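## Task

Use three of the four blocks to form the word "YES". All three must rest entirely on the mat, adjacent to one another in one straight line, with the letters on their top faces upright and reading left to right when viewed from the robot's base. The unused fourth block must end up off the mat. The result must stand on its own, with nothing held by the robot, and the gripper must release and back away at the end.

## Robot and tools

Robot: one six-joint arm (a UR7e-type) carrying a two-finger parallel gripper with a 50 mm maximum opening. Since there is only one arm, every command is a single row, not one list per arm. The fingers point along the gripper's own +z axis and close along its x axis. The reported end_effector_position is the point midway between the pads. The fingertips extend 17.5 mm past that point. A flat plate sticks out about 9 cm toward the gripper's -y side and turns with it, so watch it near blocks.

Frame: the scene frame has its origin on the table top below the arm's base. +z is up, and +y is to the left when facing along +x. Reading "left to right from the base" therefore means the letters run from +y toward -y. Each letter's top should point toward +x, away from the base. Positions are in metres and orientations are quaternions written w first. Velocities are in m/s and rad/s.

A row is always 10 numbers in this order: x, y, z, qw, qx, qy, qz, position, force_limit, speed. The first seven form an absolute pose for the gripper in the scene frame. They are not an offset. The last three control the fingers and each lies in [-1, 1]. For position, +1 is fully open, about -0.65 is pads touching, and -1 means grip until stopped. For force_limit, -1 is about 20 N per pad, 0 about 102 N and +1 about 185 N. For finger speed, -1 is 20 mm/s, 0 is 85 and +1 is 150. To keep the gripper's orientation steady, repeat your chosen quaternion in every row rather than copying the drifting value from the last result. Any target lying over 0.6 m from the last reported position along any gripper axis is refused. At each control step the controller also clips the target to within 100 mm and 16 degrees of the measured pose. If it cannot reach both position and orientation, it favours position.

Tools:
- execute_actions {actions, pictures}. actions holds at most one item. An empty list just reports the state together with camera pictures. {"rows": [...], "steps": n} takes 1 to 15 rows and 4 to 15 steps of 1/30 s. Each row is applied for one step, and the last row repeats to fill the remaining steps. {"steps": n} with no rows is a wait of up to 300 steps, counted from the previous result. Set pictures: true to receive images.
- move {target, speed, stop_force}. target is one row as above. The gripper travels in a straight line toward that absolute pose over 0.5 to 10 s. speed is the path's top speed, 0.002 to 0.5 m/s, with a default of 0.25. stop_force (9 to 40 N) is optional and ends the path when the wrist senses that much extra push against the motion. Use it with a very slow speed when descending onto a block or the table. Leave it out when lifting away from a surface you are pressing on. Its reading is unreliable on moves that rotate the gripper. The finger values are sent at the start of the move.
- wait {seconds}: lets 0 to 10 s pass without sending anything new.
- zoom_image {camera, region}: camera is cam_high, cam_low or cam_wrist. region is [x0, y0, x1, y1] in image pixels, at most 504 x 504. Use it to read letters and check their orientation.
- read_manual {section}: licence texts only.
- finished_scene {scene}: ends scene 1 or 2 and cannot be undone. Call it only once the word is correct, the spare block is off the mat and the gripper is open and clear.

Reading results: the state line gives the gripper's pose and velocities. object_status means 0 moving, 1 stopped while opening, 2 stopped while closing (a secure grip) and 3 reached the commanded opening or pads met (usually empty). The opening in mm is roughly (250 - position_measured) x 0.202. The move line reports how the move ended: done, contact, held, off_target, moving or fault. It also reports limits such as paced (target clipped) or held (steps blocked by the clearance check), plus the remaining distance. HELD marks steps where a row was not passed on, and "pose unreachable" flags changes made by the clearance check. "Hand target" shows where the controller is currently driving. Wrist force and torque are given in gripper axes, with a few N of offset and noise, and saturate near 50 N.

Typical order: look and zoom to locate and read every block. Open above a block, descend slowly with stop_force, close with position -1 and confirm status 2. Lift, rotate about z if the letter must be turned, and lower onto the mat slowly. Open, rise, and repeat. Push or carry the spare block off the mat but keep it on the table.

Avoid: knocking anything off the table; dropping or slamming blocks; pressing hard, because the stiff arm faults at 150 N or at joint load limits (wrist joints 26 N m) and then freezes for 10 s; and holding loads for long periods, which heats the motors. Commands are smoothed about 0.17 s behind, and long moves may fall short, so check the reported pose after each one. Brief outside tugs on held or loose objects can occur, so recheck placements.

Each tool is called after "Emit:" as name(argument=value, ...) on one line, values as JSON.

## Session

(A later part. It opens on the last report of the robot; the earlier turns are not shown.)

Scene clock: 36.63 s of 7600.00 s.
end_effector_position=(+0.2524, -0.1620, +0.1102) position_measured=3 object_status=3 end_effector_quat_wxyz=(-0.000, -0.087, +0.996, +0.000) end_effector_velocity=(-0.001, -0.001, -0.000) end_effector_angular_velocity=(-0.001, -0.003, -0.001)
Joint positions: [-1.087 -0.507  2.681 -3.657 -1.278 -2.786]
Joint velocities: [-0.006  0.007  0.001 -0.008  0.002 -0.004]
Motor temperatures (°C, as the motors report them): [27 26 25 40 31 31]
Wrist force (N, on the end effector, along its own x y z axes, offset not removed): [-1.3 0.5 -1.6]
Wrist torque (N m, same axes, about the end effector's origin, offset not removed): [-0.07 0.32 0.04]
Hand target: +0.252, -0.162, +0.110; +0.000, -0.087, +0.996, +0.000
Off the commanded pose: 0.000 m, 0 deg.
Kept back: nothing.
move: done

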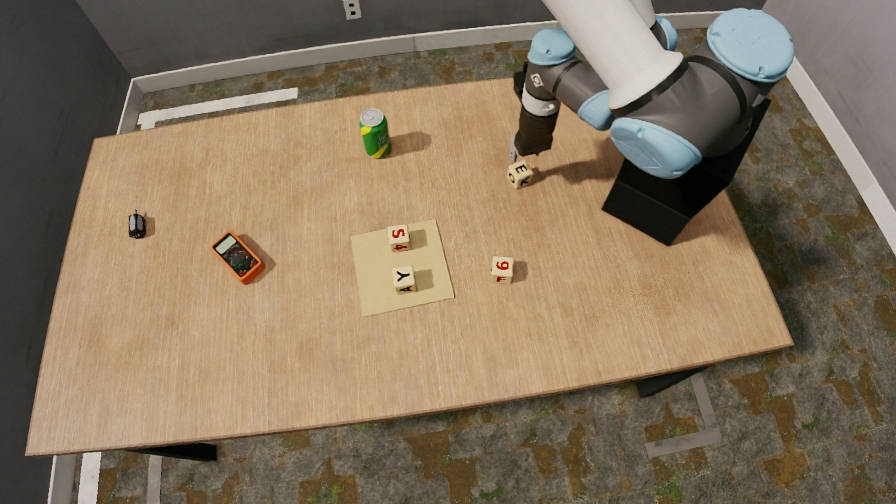

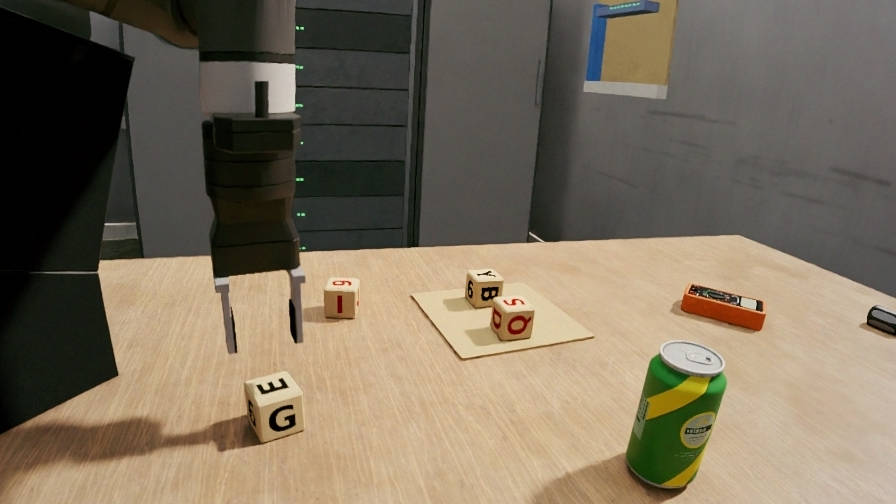

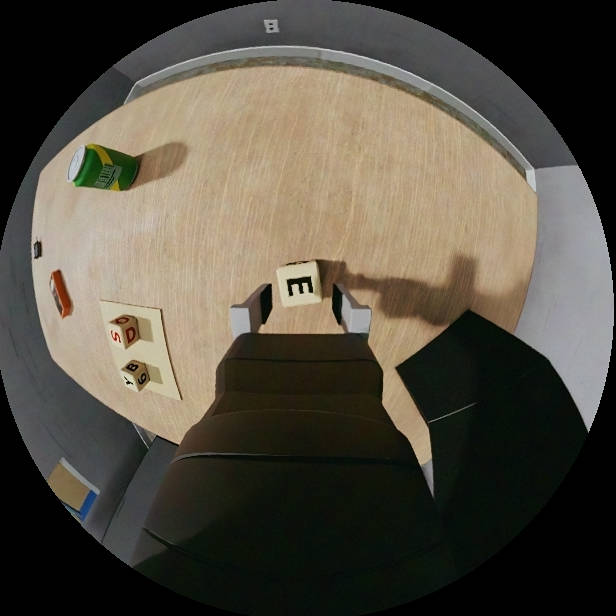

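Emit:
move(target=[0.2545,-0.158,0.066,0,0.174,-0.985,0,1,-0.5,0], speed=0.15)

Emit:
zoom_image(camera="cam_wrist", region=[220,200,380,360])

Scene clock: 37.87 s of 7600.00 s.
end_effector_position=(+0.2545, -0.1580, +0.0661) position_measured=3 object_status=3 end_effector_quat_wxyz=(-0.000, -0.174, +0.985, +0.000) end_effector_velocity=(+0.001, -0.000, -0.001) end_effector_angular_velocity=(-0.001, -0.003, +0.005)
Joint positions: [-1.036 -0.335  2.606 -3.769 -1.274 -2.908]
Joint velocities: [ 0.001  0.005 -0.002 -0.006  0.001 -0.003]
Motor temperatures (°C, as the motors report them): [27 26 25 40 31 31]
Wrist force (N, on the end effector, along its own x y z axes, offset not removed): [-1.8 -0.5 -2.8]
Wrist torque (N m, same axes, about the end effector's origin, offset not removed): [-0.31 0.39 0.08]
Hand target: +0.255, -0.158, +0.066; -0.000, -0.174, +0.985, -0.000
Off the commanded pose: 0.000 m, 0 deg.
Kept back: nothing.
move: done

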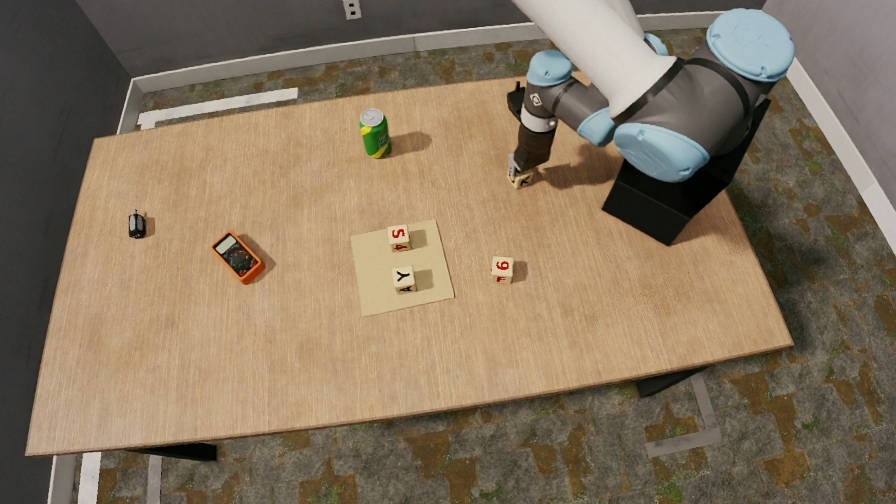

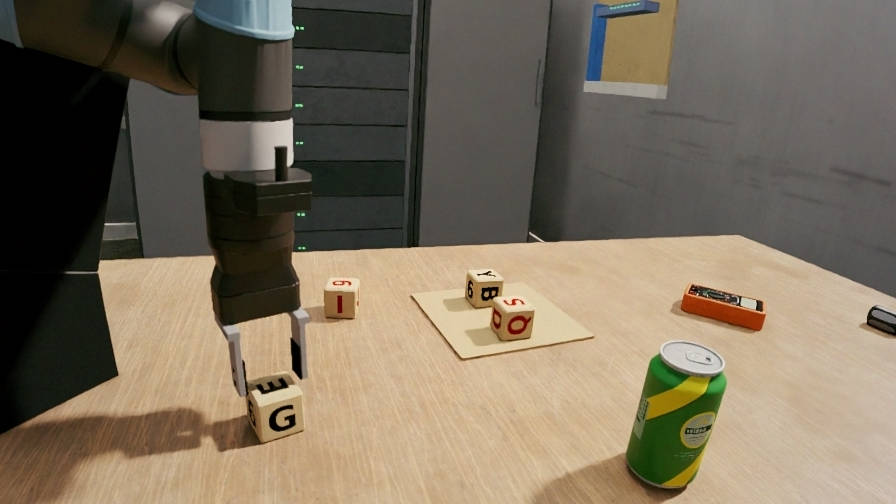

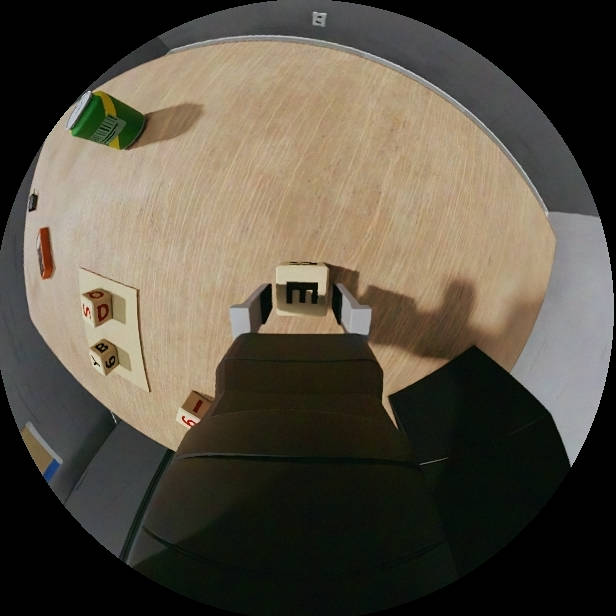

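Region (220, 200, 380, 360) of cam_wrist's 616x616 image, scaled by 3.150, with more detail than that image has.

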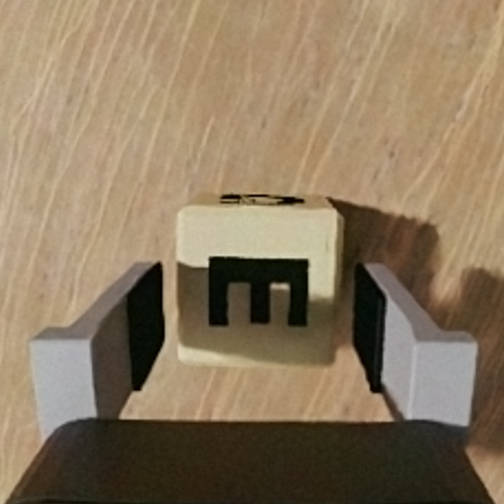

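Emit:
move(target=[0.2551,-0.1596,0.025,0,0.174,-0.985,0,1,-0.5,0], speed=0.1)

Emit:
move(target=[0.2551,-0.1596,0.025,0,0.174,-0.985,0,-1,-0.5,0])

Emit:
move(target=[0.27,-0.16,0.1,0,0.174,-0.985,0,-1,-0.5,0])

Emit:
move(target=[0.56,0.022,0.085,0,1,0,0,-1,-0.5,0], speed=0.5)

Emit:
zoom_image(camera="cam_high", region=[330,190,480,330])

Scene clock: 39.03 s of 7600.00 s.
end_effector_position=(+0.2551, -0.1596, +0.0251) position_measured=3 object_status=3 end_effector_quat_wxyz=(-0.000, -0.174, +0.985, -0.000) end_effector_velocity=(-0.000, -0.000, -0.001) end_effector_angular_velocity=(-0.001, +0.001, +0.000)
Joint positions: [-0.99  -0.217  2.517 -3.812 -1.271 -2.86 ]
Joint velocities: [ 0.002  0.003 -0.003 -0.001 -0.001  0.002]
Motor temperatures (°C, as the motors report them): [27 26 25 40 31 31]
Wrist force (N, on the end effector, along its own x y z axes, offset not removed): [-1.4 1.6 -2.5]
Wrist torque (N m, same axes, about the end effector's origin, offset not removed): [0.11 0.30 0.13]
Hand target: +0.255, -0.160, +0.025; -0.000, -0.174, +0.985, -0.000
Off the commanded pose: 0.000 m, 0 deg.
Kept back: nothing.
move: done

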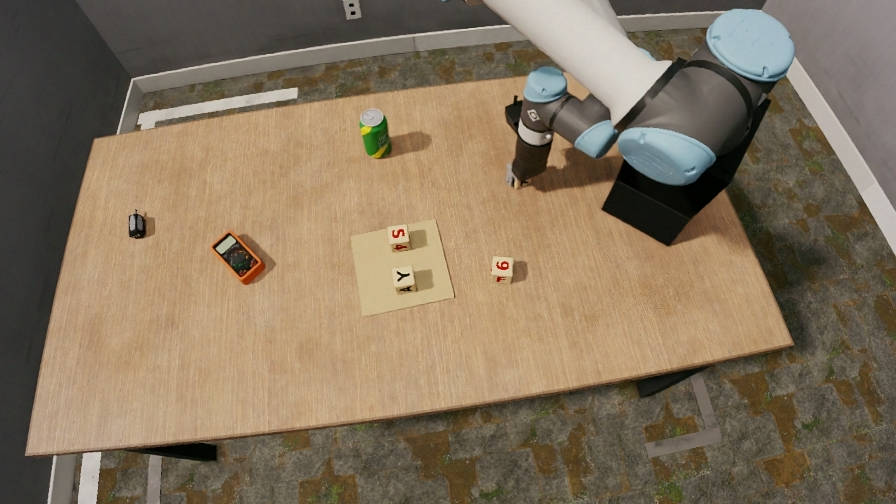

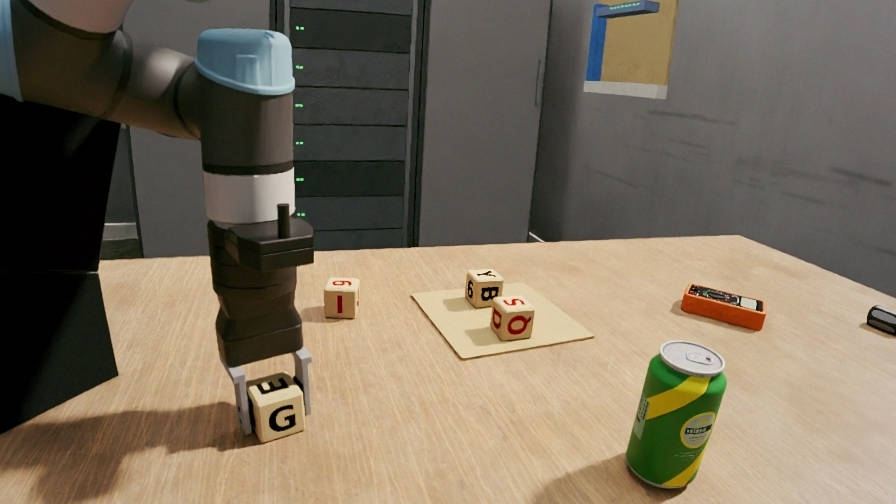

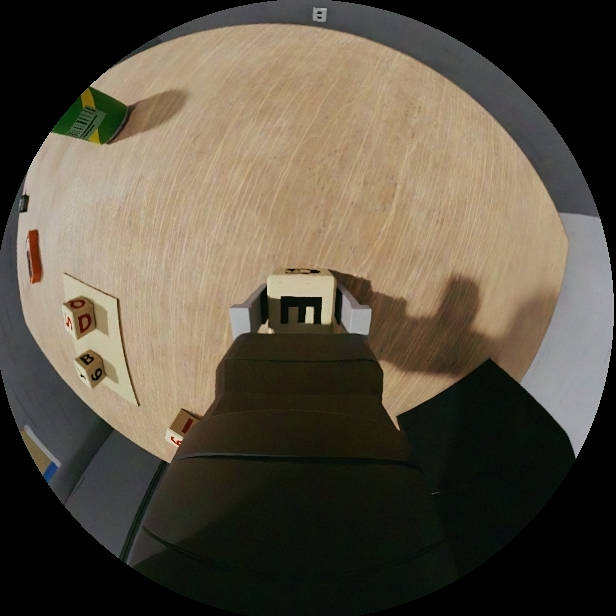

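Scene clock: 39.73 s of 7600.00 s.
end_effector_position=(+0.2551, -0.1596, +0.0250) position_measured=33 object_status=2 end_effector_quat_wxyz=(+0.000, -0.174, +0.985, -0.000) end_effector_velocity=(-0.000, +0.000, -0.000) end_effector_angular_velocity=(+0.001, +0.000, +0.000)
Joint positions: [-0.989 -0.217  2.517 -3.813 -1.271 -2.86 ]
Joint velocities: [ 0.  0. -0.  0.  0. -0.]
Motor temperatures (°C, as the motors report them): [27 26 25 40 31 31]
Wrist force (N, on the end effector, along its own x y z axes, offset not removed): [1.9 3.2 -10.3]
Wrist torque (N m, same axes, about the end effector's origin, offset not removed): [0.03 -0.01 0.04]
Hand target: +0.255, -0.160, +0.025; +0.000, -0.174, +0.985, -0.000
Off the commanded pose: 0.000 m, 0 deg.
Kept back: nothing.
move: done

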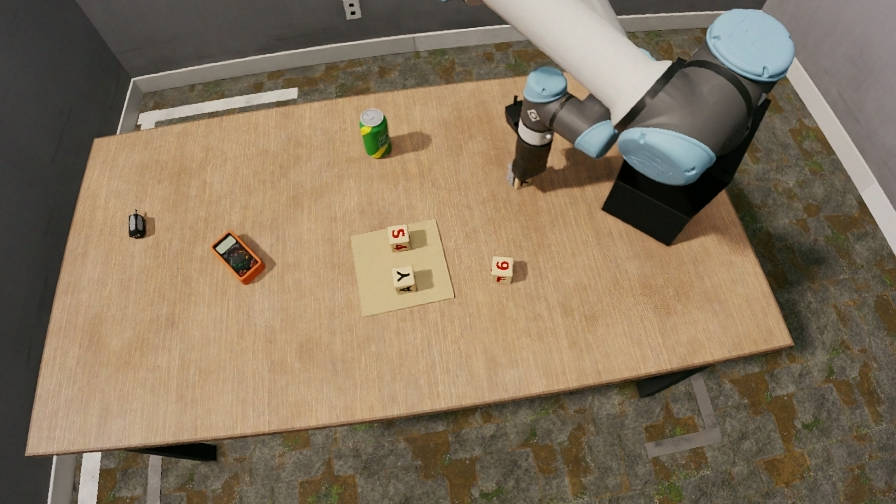

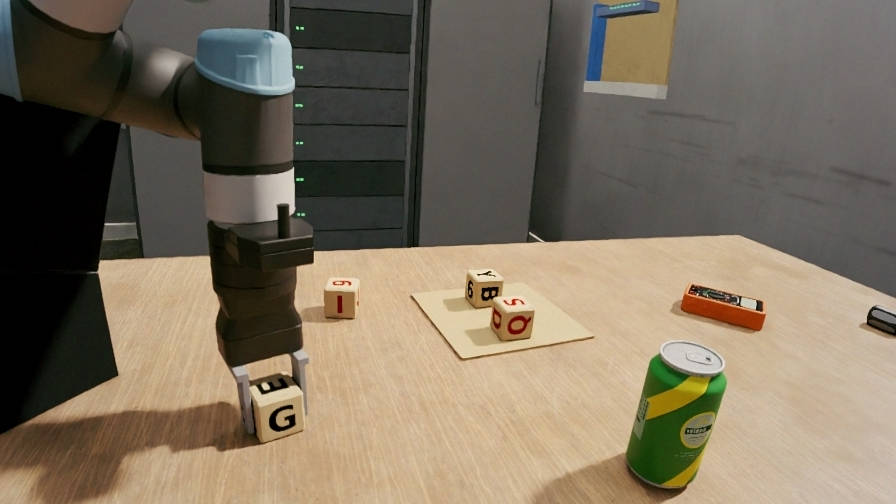

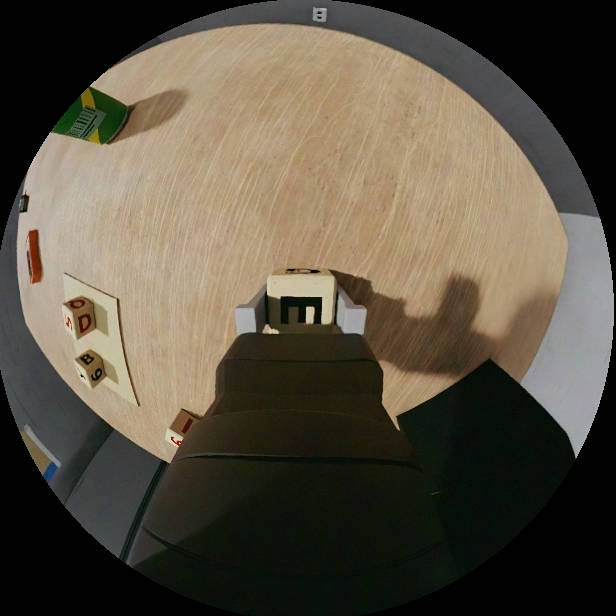

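Scene clock: 40.67 s of 7600.00 s.
end_effector_position=(+0.2699, -0.1599, +0.0998) position_measured=33 object_status=2 end_effector_quat_wxyz=(+0.000, -0.174, +0.985, -0.000) end_effector_velocity=(+0.001, -0.001, +0.001) end_effector_angular_velocity=(-0.001, +0.000, +0.001)
Joint positions: [-1.031 -0.506  2.641 -3.636 -1.273 -2.903]
Joint velocities: [-0.    -0.008  0.     0.008 -0.    -0.001]
Motor temperatures (°C, as the motors report them): [27 26 25 40 31 31]
Wrist force (N, on the end effector, along its own x y z axes, offset not removed): [-1.0 2.2 -2.8]
Wrist torque (N m, same axes, about the end effector's origin, offset not removed): [0.20 0.34 0.09]
Hand target: +0.270, -0.160, +0.100; +0.000, -0.174, +0.985, +0.000
Off the commanded pose: 0.000 m, 0 deg.
Kept back: nothing.
move: done

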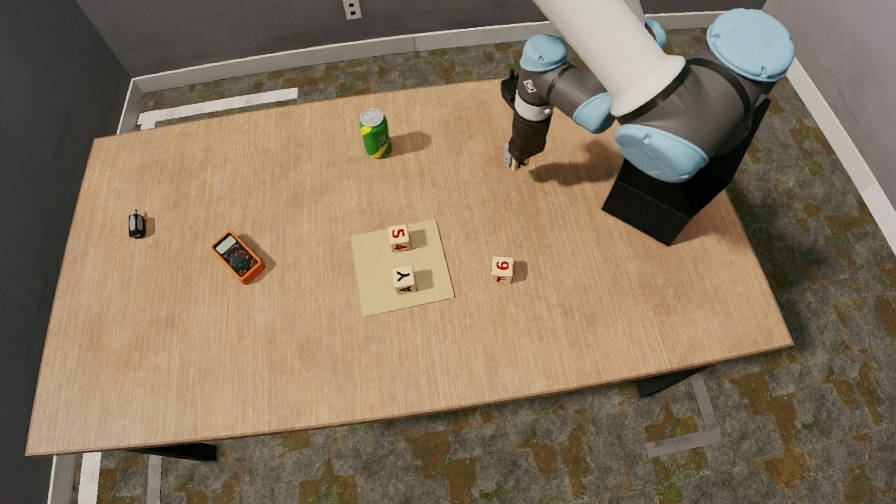

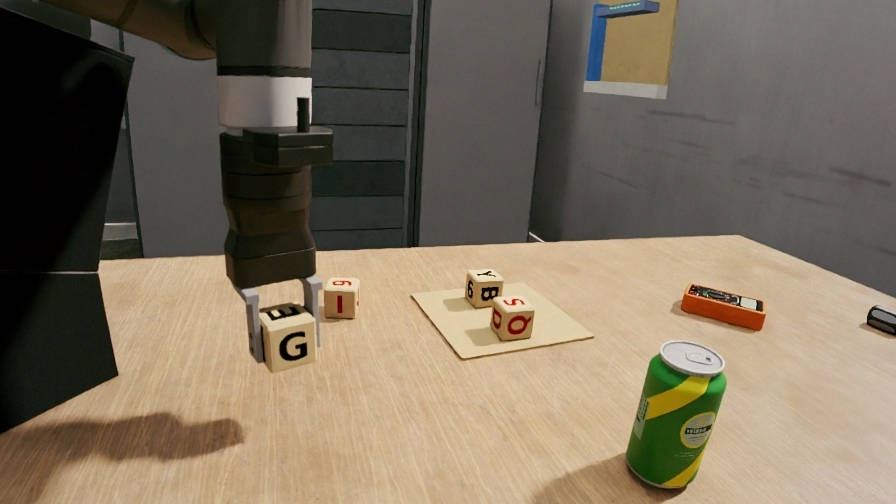

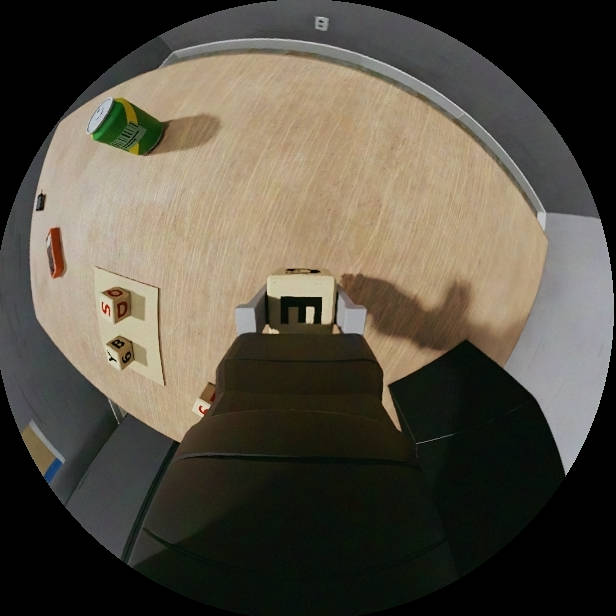

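Scene clock: 44.03 s of 7600.00 s.
end_effector_position=(+0.5595, +0.0221, +0.0849) position_measured=33 object_status=2 end_effector_quat_wxyz=(+0.000, +1.000, -0.000, +0.000) end_effector_velocity=(+0.000, +0.000, -0.000) end_effector_angular_velocity=(+0.001, +0.003, +0.005)
Joint positions: [-0.329 -0.78   2.007 -2.942 -1.301 -4.963]
Joint velocities: [ 0.001  0.001 -0.003  0.005 -0.    -0.005]
Motor temperatures (°C, as the motors report them): [27 26 25 40 31 31]
Wrist force (N, on the end effector, along its own x y z axes, offset not removed): [-0.1 2.4 -1.1]
Wrist torque (N m, same axes, about the end effector's origin, offset not removed): [0.14 0.10 0.18]
Hand target: +0.560, +0.022, +0.085; +0.000, +1.000, +0.000, +0.000
Off the commanded pose: 0.000 m, 0 deg.
Kept back: nothing.
move: done

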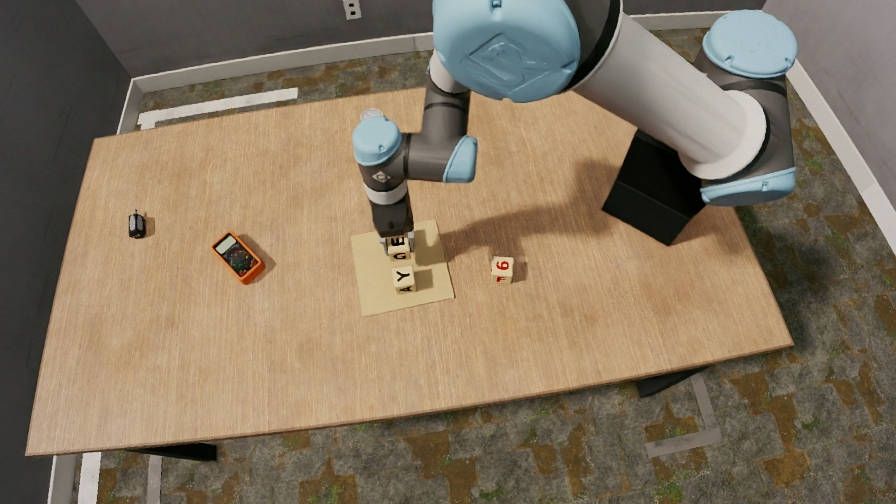

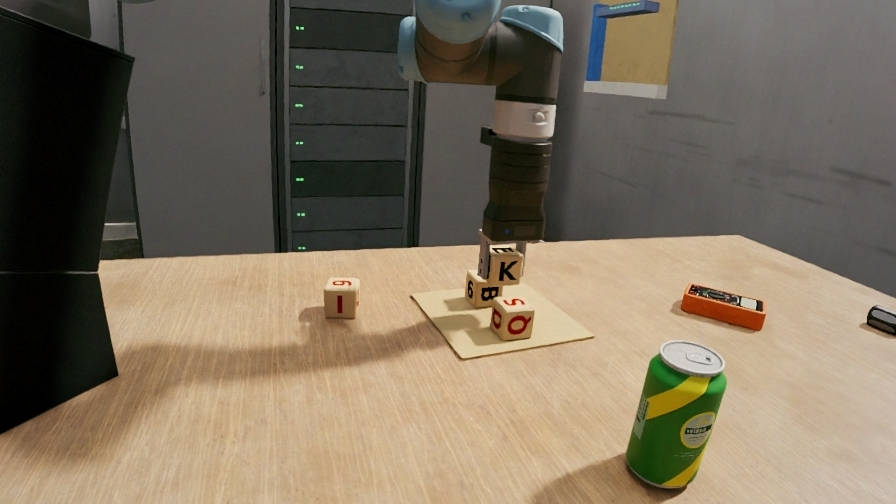

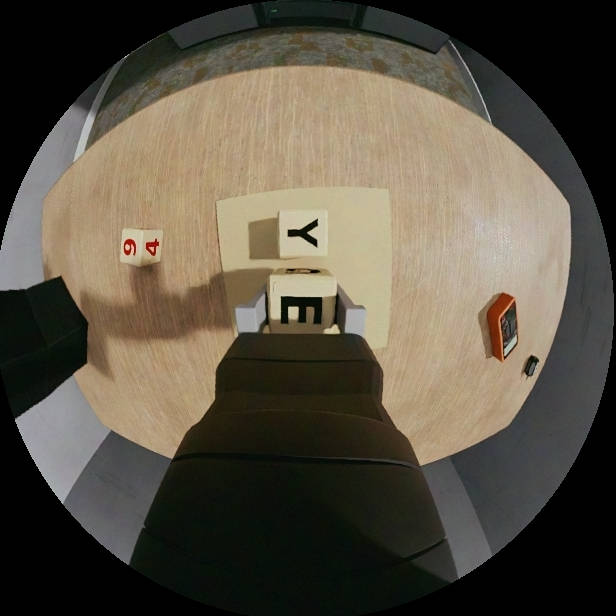

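Region (330, 190, 480, 330) of cam_high's 896x504 image, scaled by 3.360, with more detail than that image has; it fills the top 470 rows of this view, and the rest is white.

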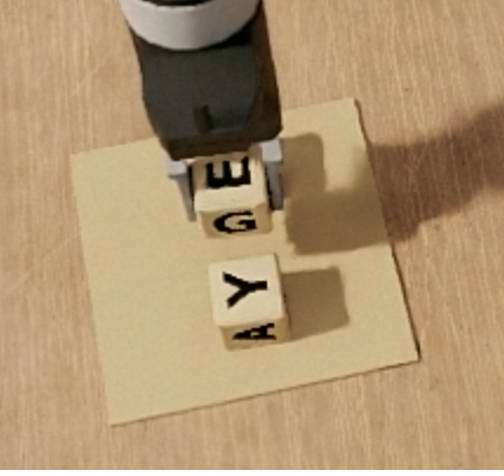

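Emit:
move(target=[0.56,0.022,0.033,0,1,0,0,-1,-0.5,0], speed=0.06)

Emit:
move(target=[0.56,0.022,0.02,0,1,0,0,-1,-0.5,0], speed=0.005, stop_force=9)

Scene clock: 45.50 s of 7600.00 s.
end_effector_position=(+0.5600, +0.0220, +0.0331) position_measured=33 object_status=2 end_effector_quat_wxyz=(+0.000, +1.000, +0.000, +0.000) end_effector_velocity=(+0.000, +0.000, -0.001) end_effector_angular_velocity=(+0.000, +0.000, +0.000)
Joint positions: [-0.304 -0.649  1.943 -3.015 -1.304 -4.937]
Joint velocities: [ 0.001  0.003 -0.002 -0.001  0.     0.   ]
Motor temperatures (°C, as the motors report them): [27 26 25 40 31 31]
Wrist force (N, on the end effector, along its own x y z axes, offset not removed): [-0.4 1.3 -2.6]
Wrist torque (N m, same axes, about the end effector's origin, offset not removed): [0.06 0.29 0.13]
Hand target: +0.560, +0.022, +0.033; +0.000, +1.000, +0.000, +0.000
Off the commanded pose: 0.000 m, 0 deg.
Kept back: nothing.
move: done

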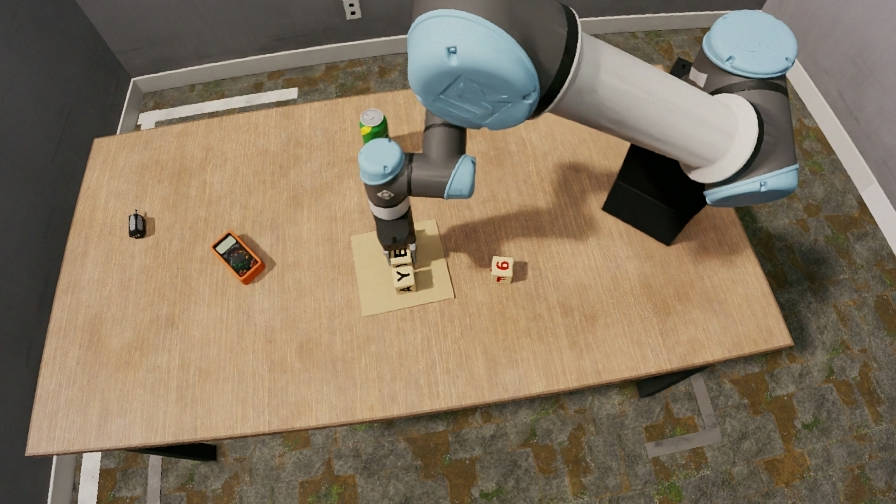

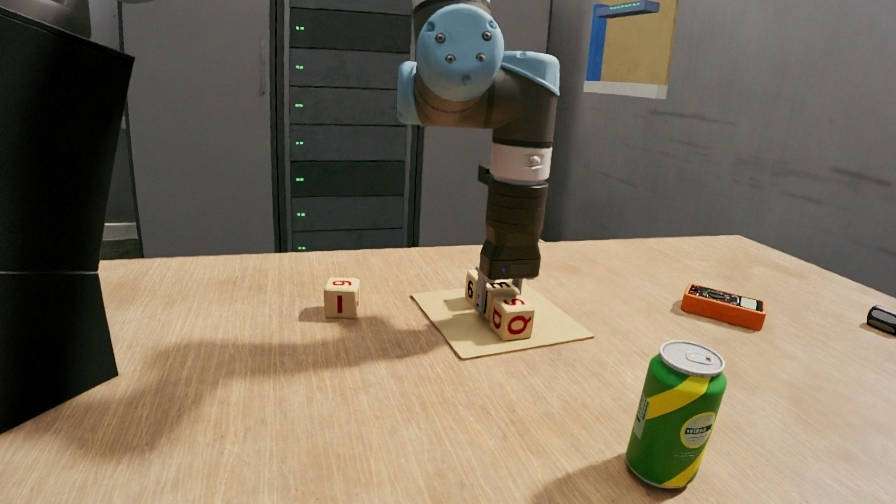

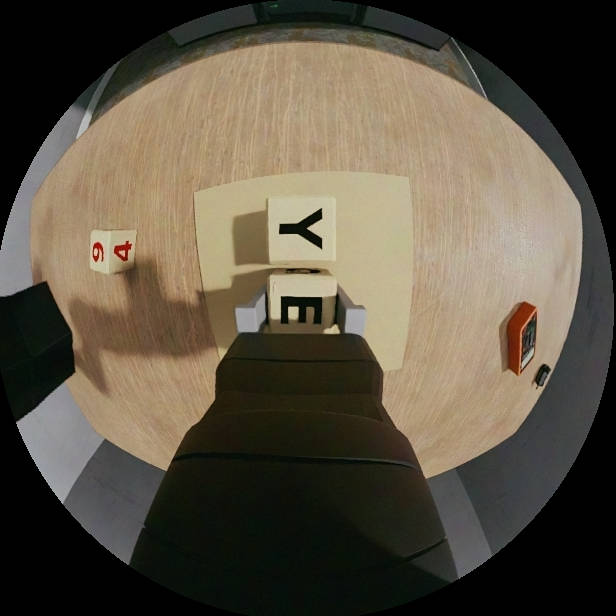

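Scene clock: 46.67 s of 7600.00 s.
end_effector_position=(+0.5602, +0.0220, +0.0291) position_measured=33 object_status=2 end_effector_quat_wxyz=(+0.000, +1.000, +0.000, +0.000) end_effector_velocity=(-0.001, +0.001, +0.001) end_effector_angular_velocity=(+0.001, +0.000, +0.000)
Joint positions: [-0.302 -0.639  1.938 -3.021 -1.304 -4.935]
Joint velocities: [ 0.    -0.002  0.003 -0.001  0.001 -0.   ]
Motor temperatures (°C, as the motors report them): [27 26 25 40 31 31]
Wrist force (N, on the end effector, along its own x y z axes, offset not removed): [-8.4 0.2 -27.7]
Wrist torque (N m, same axes, about the end effector's origin, offset not removed): [-0.21 -0.04 0.06]
Hand target: +0.560, +0.022, +0.029; +0.000, +1.000, +0.000, +0.000
Off the commanded pose: 0.009 m, 0 deg.
Kept back: nothing.
move: contact

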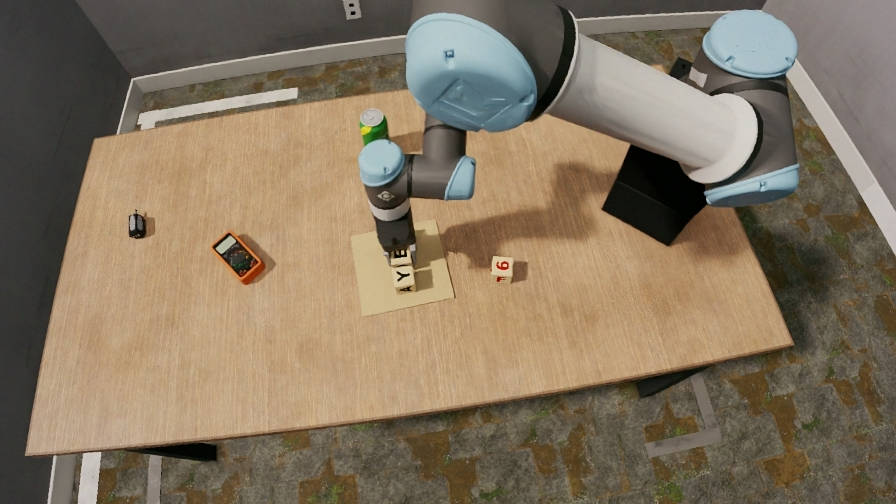

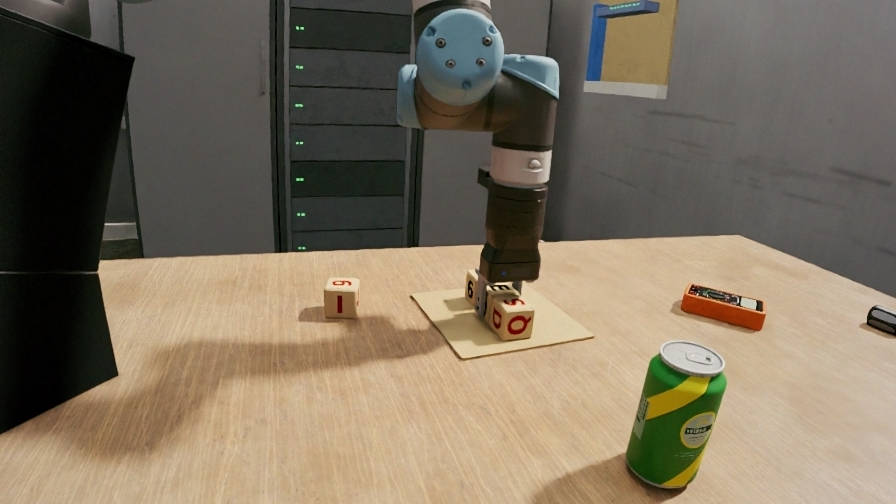

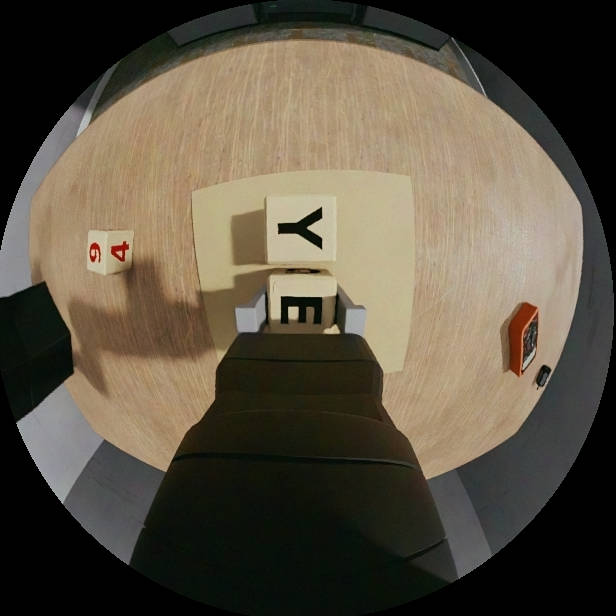

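Emit:
move(target=[0.56,0.022,0.0295,0,1,0,0,1,-0.5,0])

Emit:
move(target=[0.56,0.022,0.22,0,1,0,0,1,-0.5,0], speed=0.3)

Emit:
zoom_image(camera="cam_high", region=[350,210,460,320])

Scene clock: 47.60 s of 7600.00 s.
end_effector_position=(+0.5600, +0.0220, +0.0295) position_measured=3 object_status=3 end_effector_quat_wxyz=(+0.000, +1.000, +0.000, -0.000) end_effector_velocity=(-0.000, +0.000, -0.000) end_effector_angular_velocity=(+0.002, +0.000, -0.001)
Joint positions: [-0.302 -0.64   1.938 -3.02  -1.304 -4.935]
Joint velocities: [-0.     0.     0.     0.001  0.002  0.   ]
Motor temperatures (°C, as the motors report them): [27 26 25 40 31 31]
Wrist force (N, on the end effector, along its own x y z axes, offset not removed): [0.3 1.8 -1.8]
Wrist torque (N m, same axes, about the end effector's origin, offset not removed): [0.13 0.06 0.08]
Hand target: +0.560, +0.022, +0.029; -0.000, +1.000, +0.000, -0.000
Off the commanded pose: 0.000 m, 0 deg.
Kept back: nothing.
move: done

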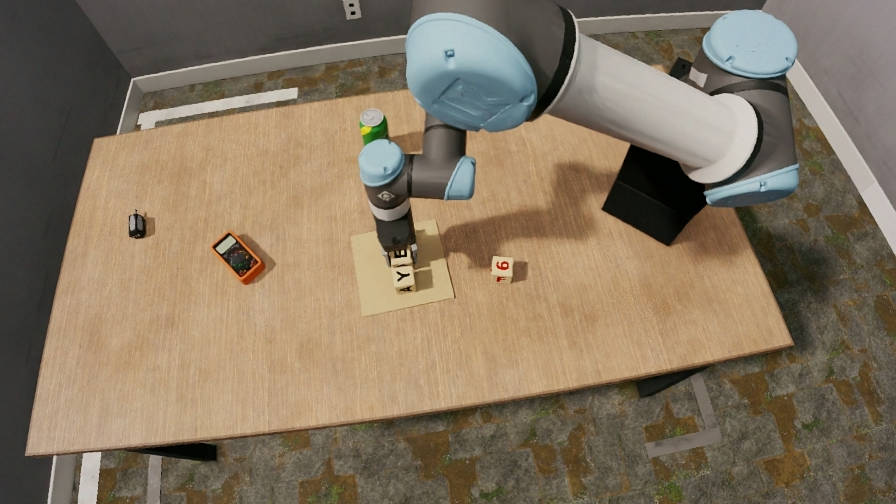

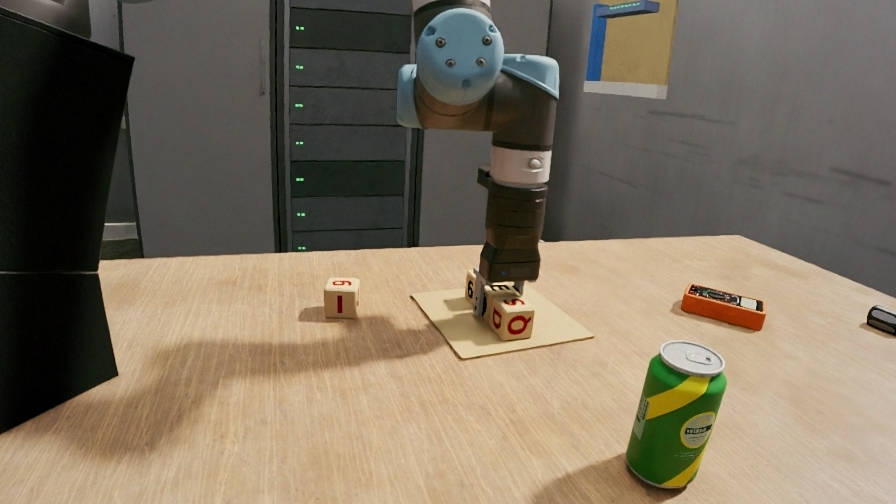

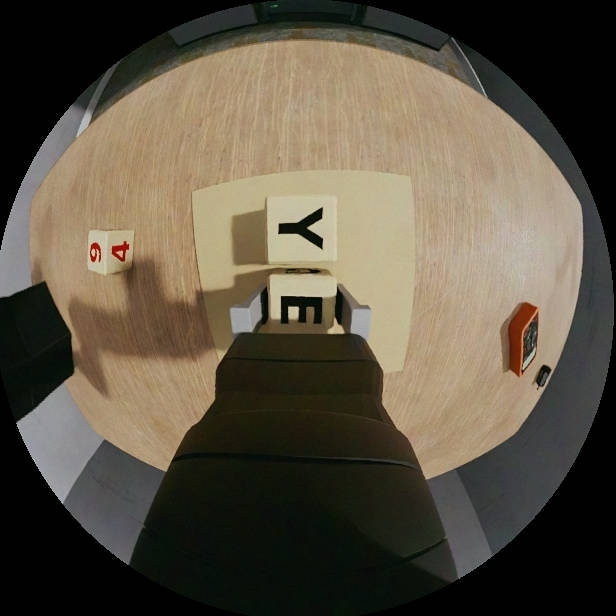

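Scene clock: 48.83 s of 7600.00 s.
end_effector_position=(+0.5600, +0.0220, +0.2198) position_measured=3 object_status=3 end_effector_quat_wxyz=(-0.000, +1.000, -0.000, -0.000) end_effector_velocity=(-0.000, +0.001, +0.001) end_effector_angular_velocity=(+0.003, +0.001, -0.000)
Joint positions: [-0.4   -1.121  2.087 -2.66  -1.291 -5.036]
Joint velocities: [-0.001 -0.002  0.     0.004  0.002 -0.001]
Motor temperatures (°C, as the motors report them): [27 26 25 40 31 31]
Wrist force (N, on the end effector, along its own x y z axes, offset not removed): [0.8 2.1 -2.0]
Wrist torque (N m, same axes, about the end effector's origin, offset not removed): [0.16 0.01 0.09]
Hand target: +0.560, +0.022, +0.220; -0.000, +1.000, -0.000, -0.000
Off the commanded pose: 0.000 m, 0 deg.
Kept back: nothing.
move: done

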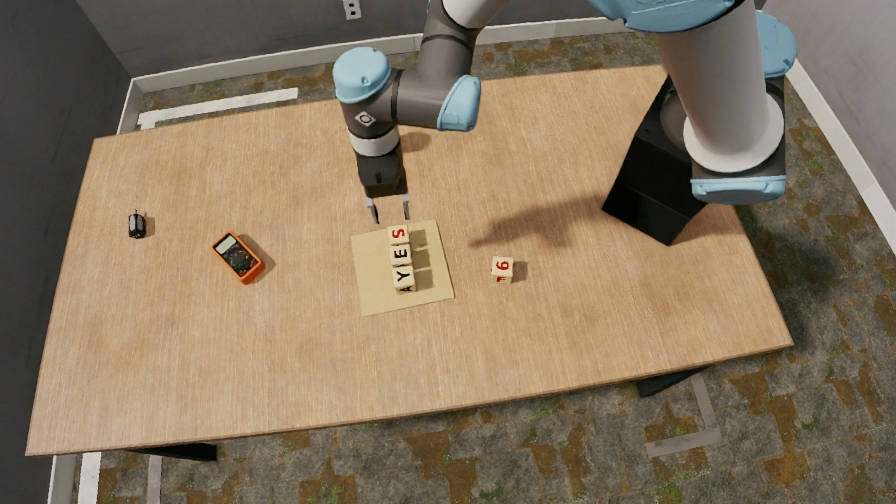

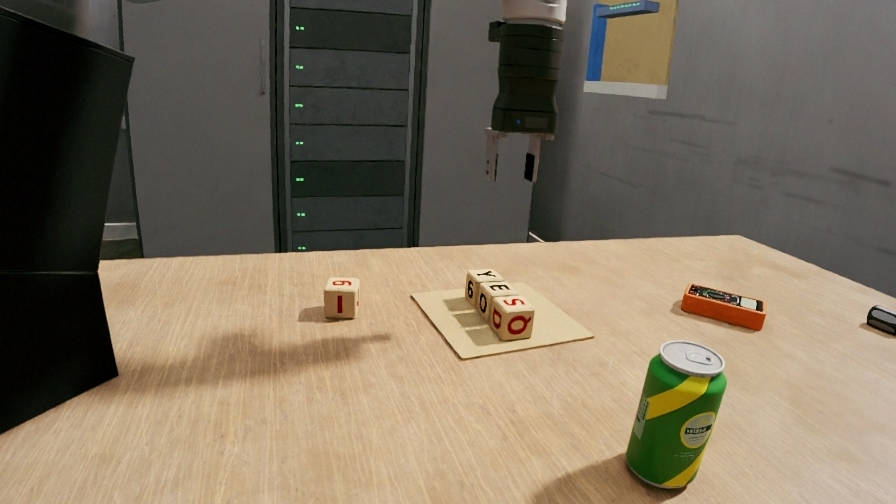

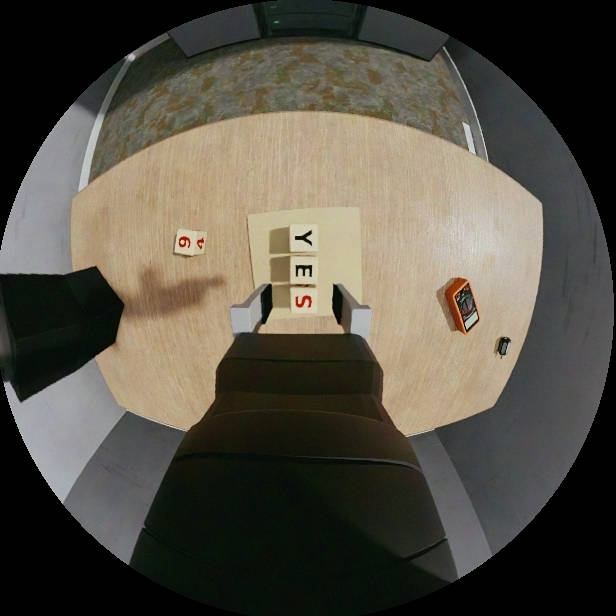

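Region (350, 210, 460, 320) of cam_high's 896x504 image, scaled by 4.582, with more detail than that image has.

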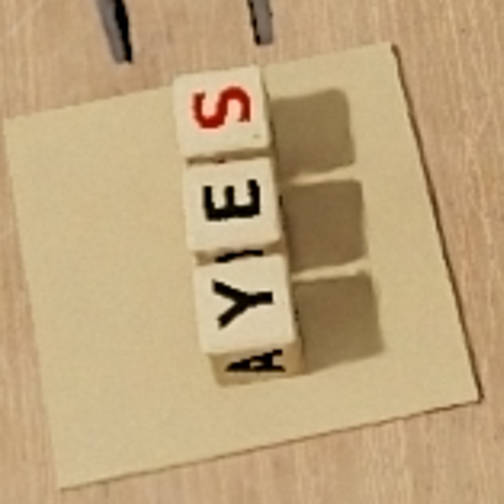

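Emit:
finished_scene(scene=1)

The scene is finished: the task was done.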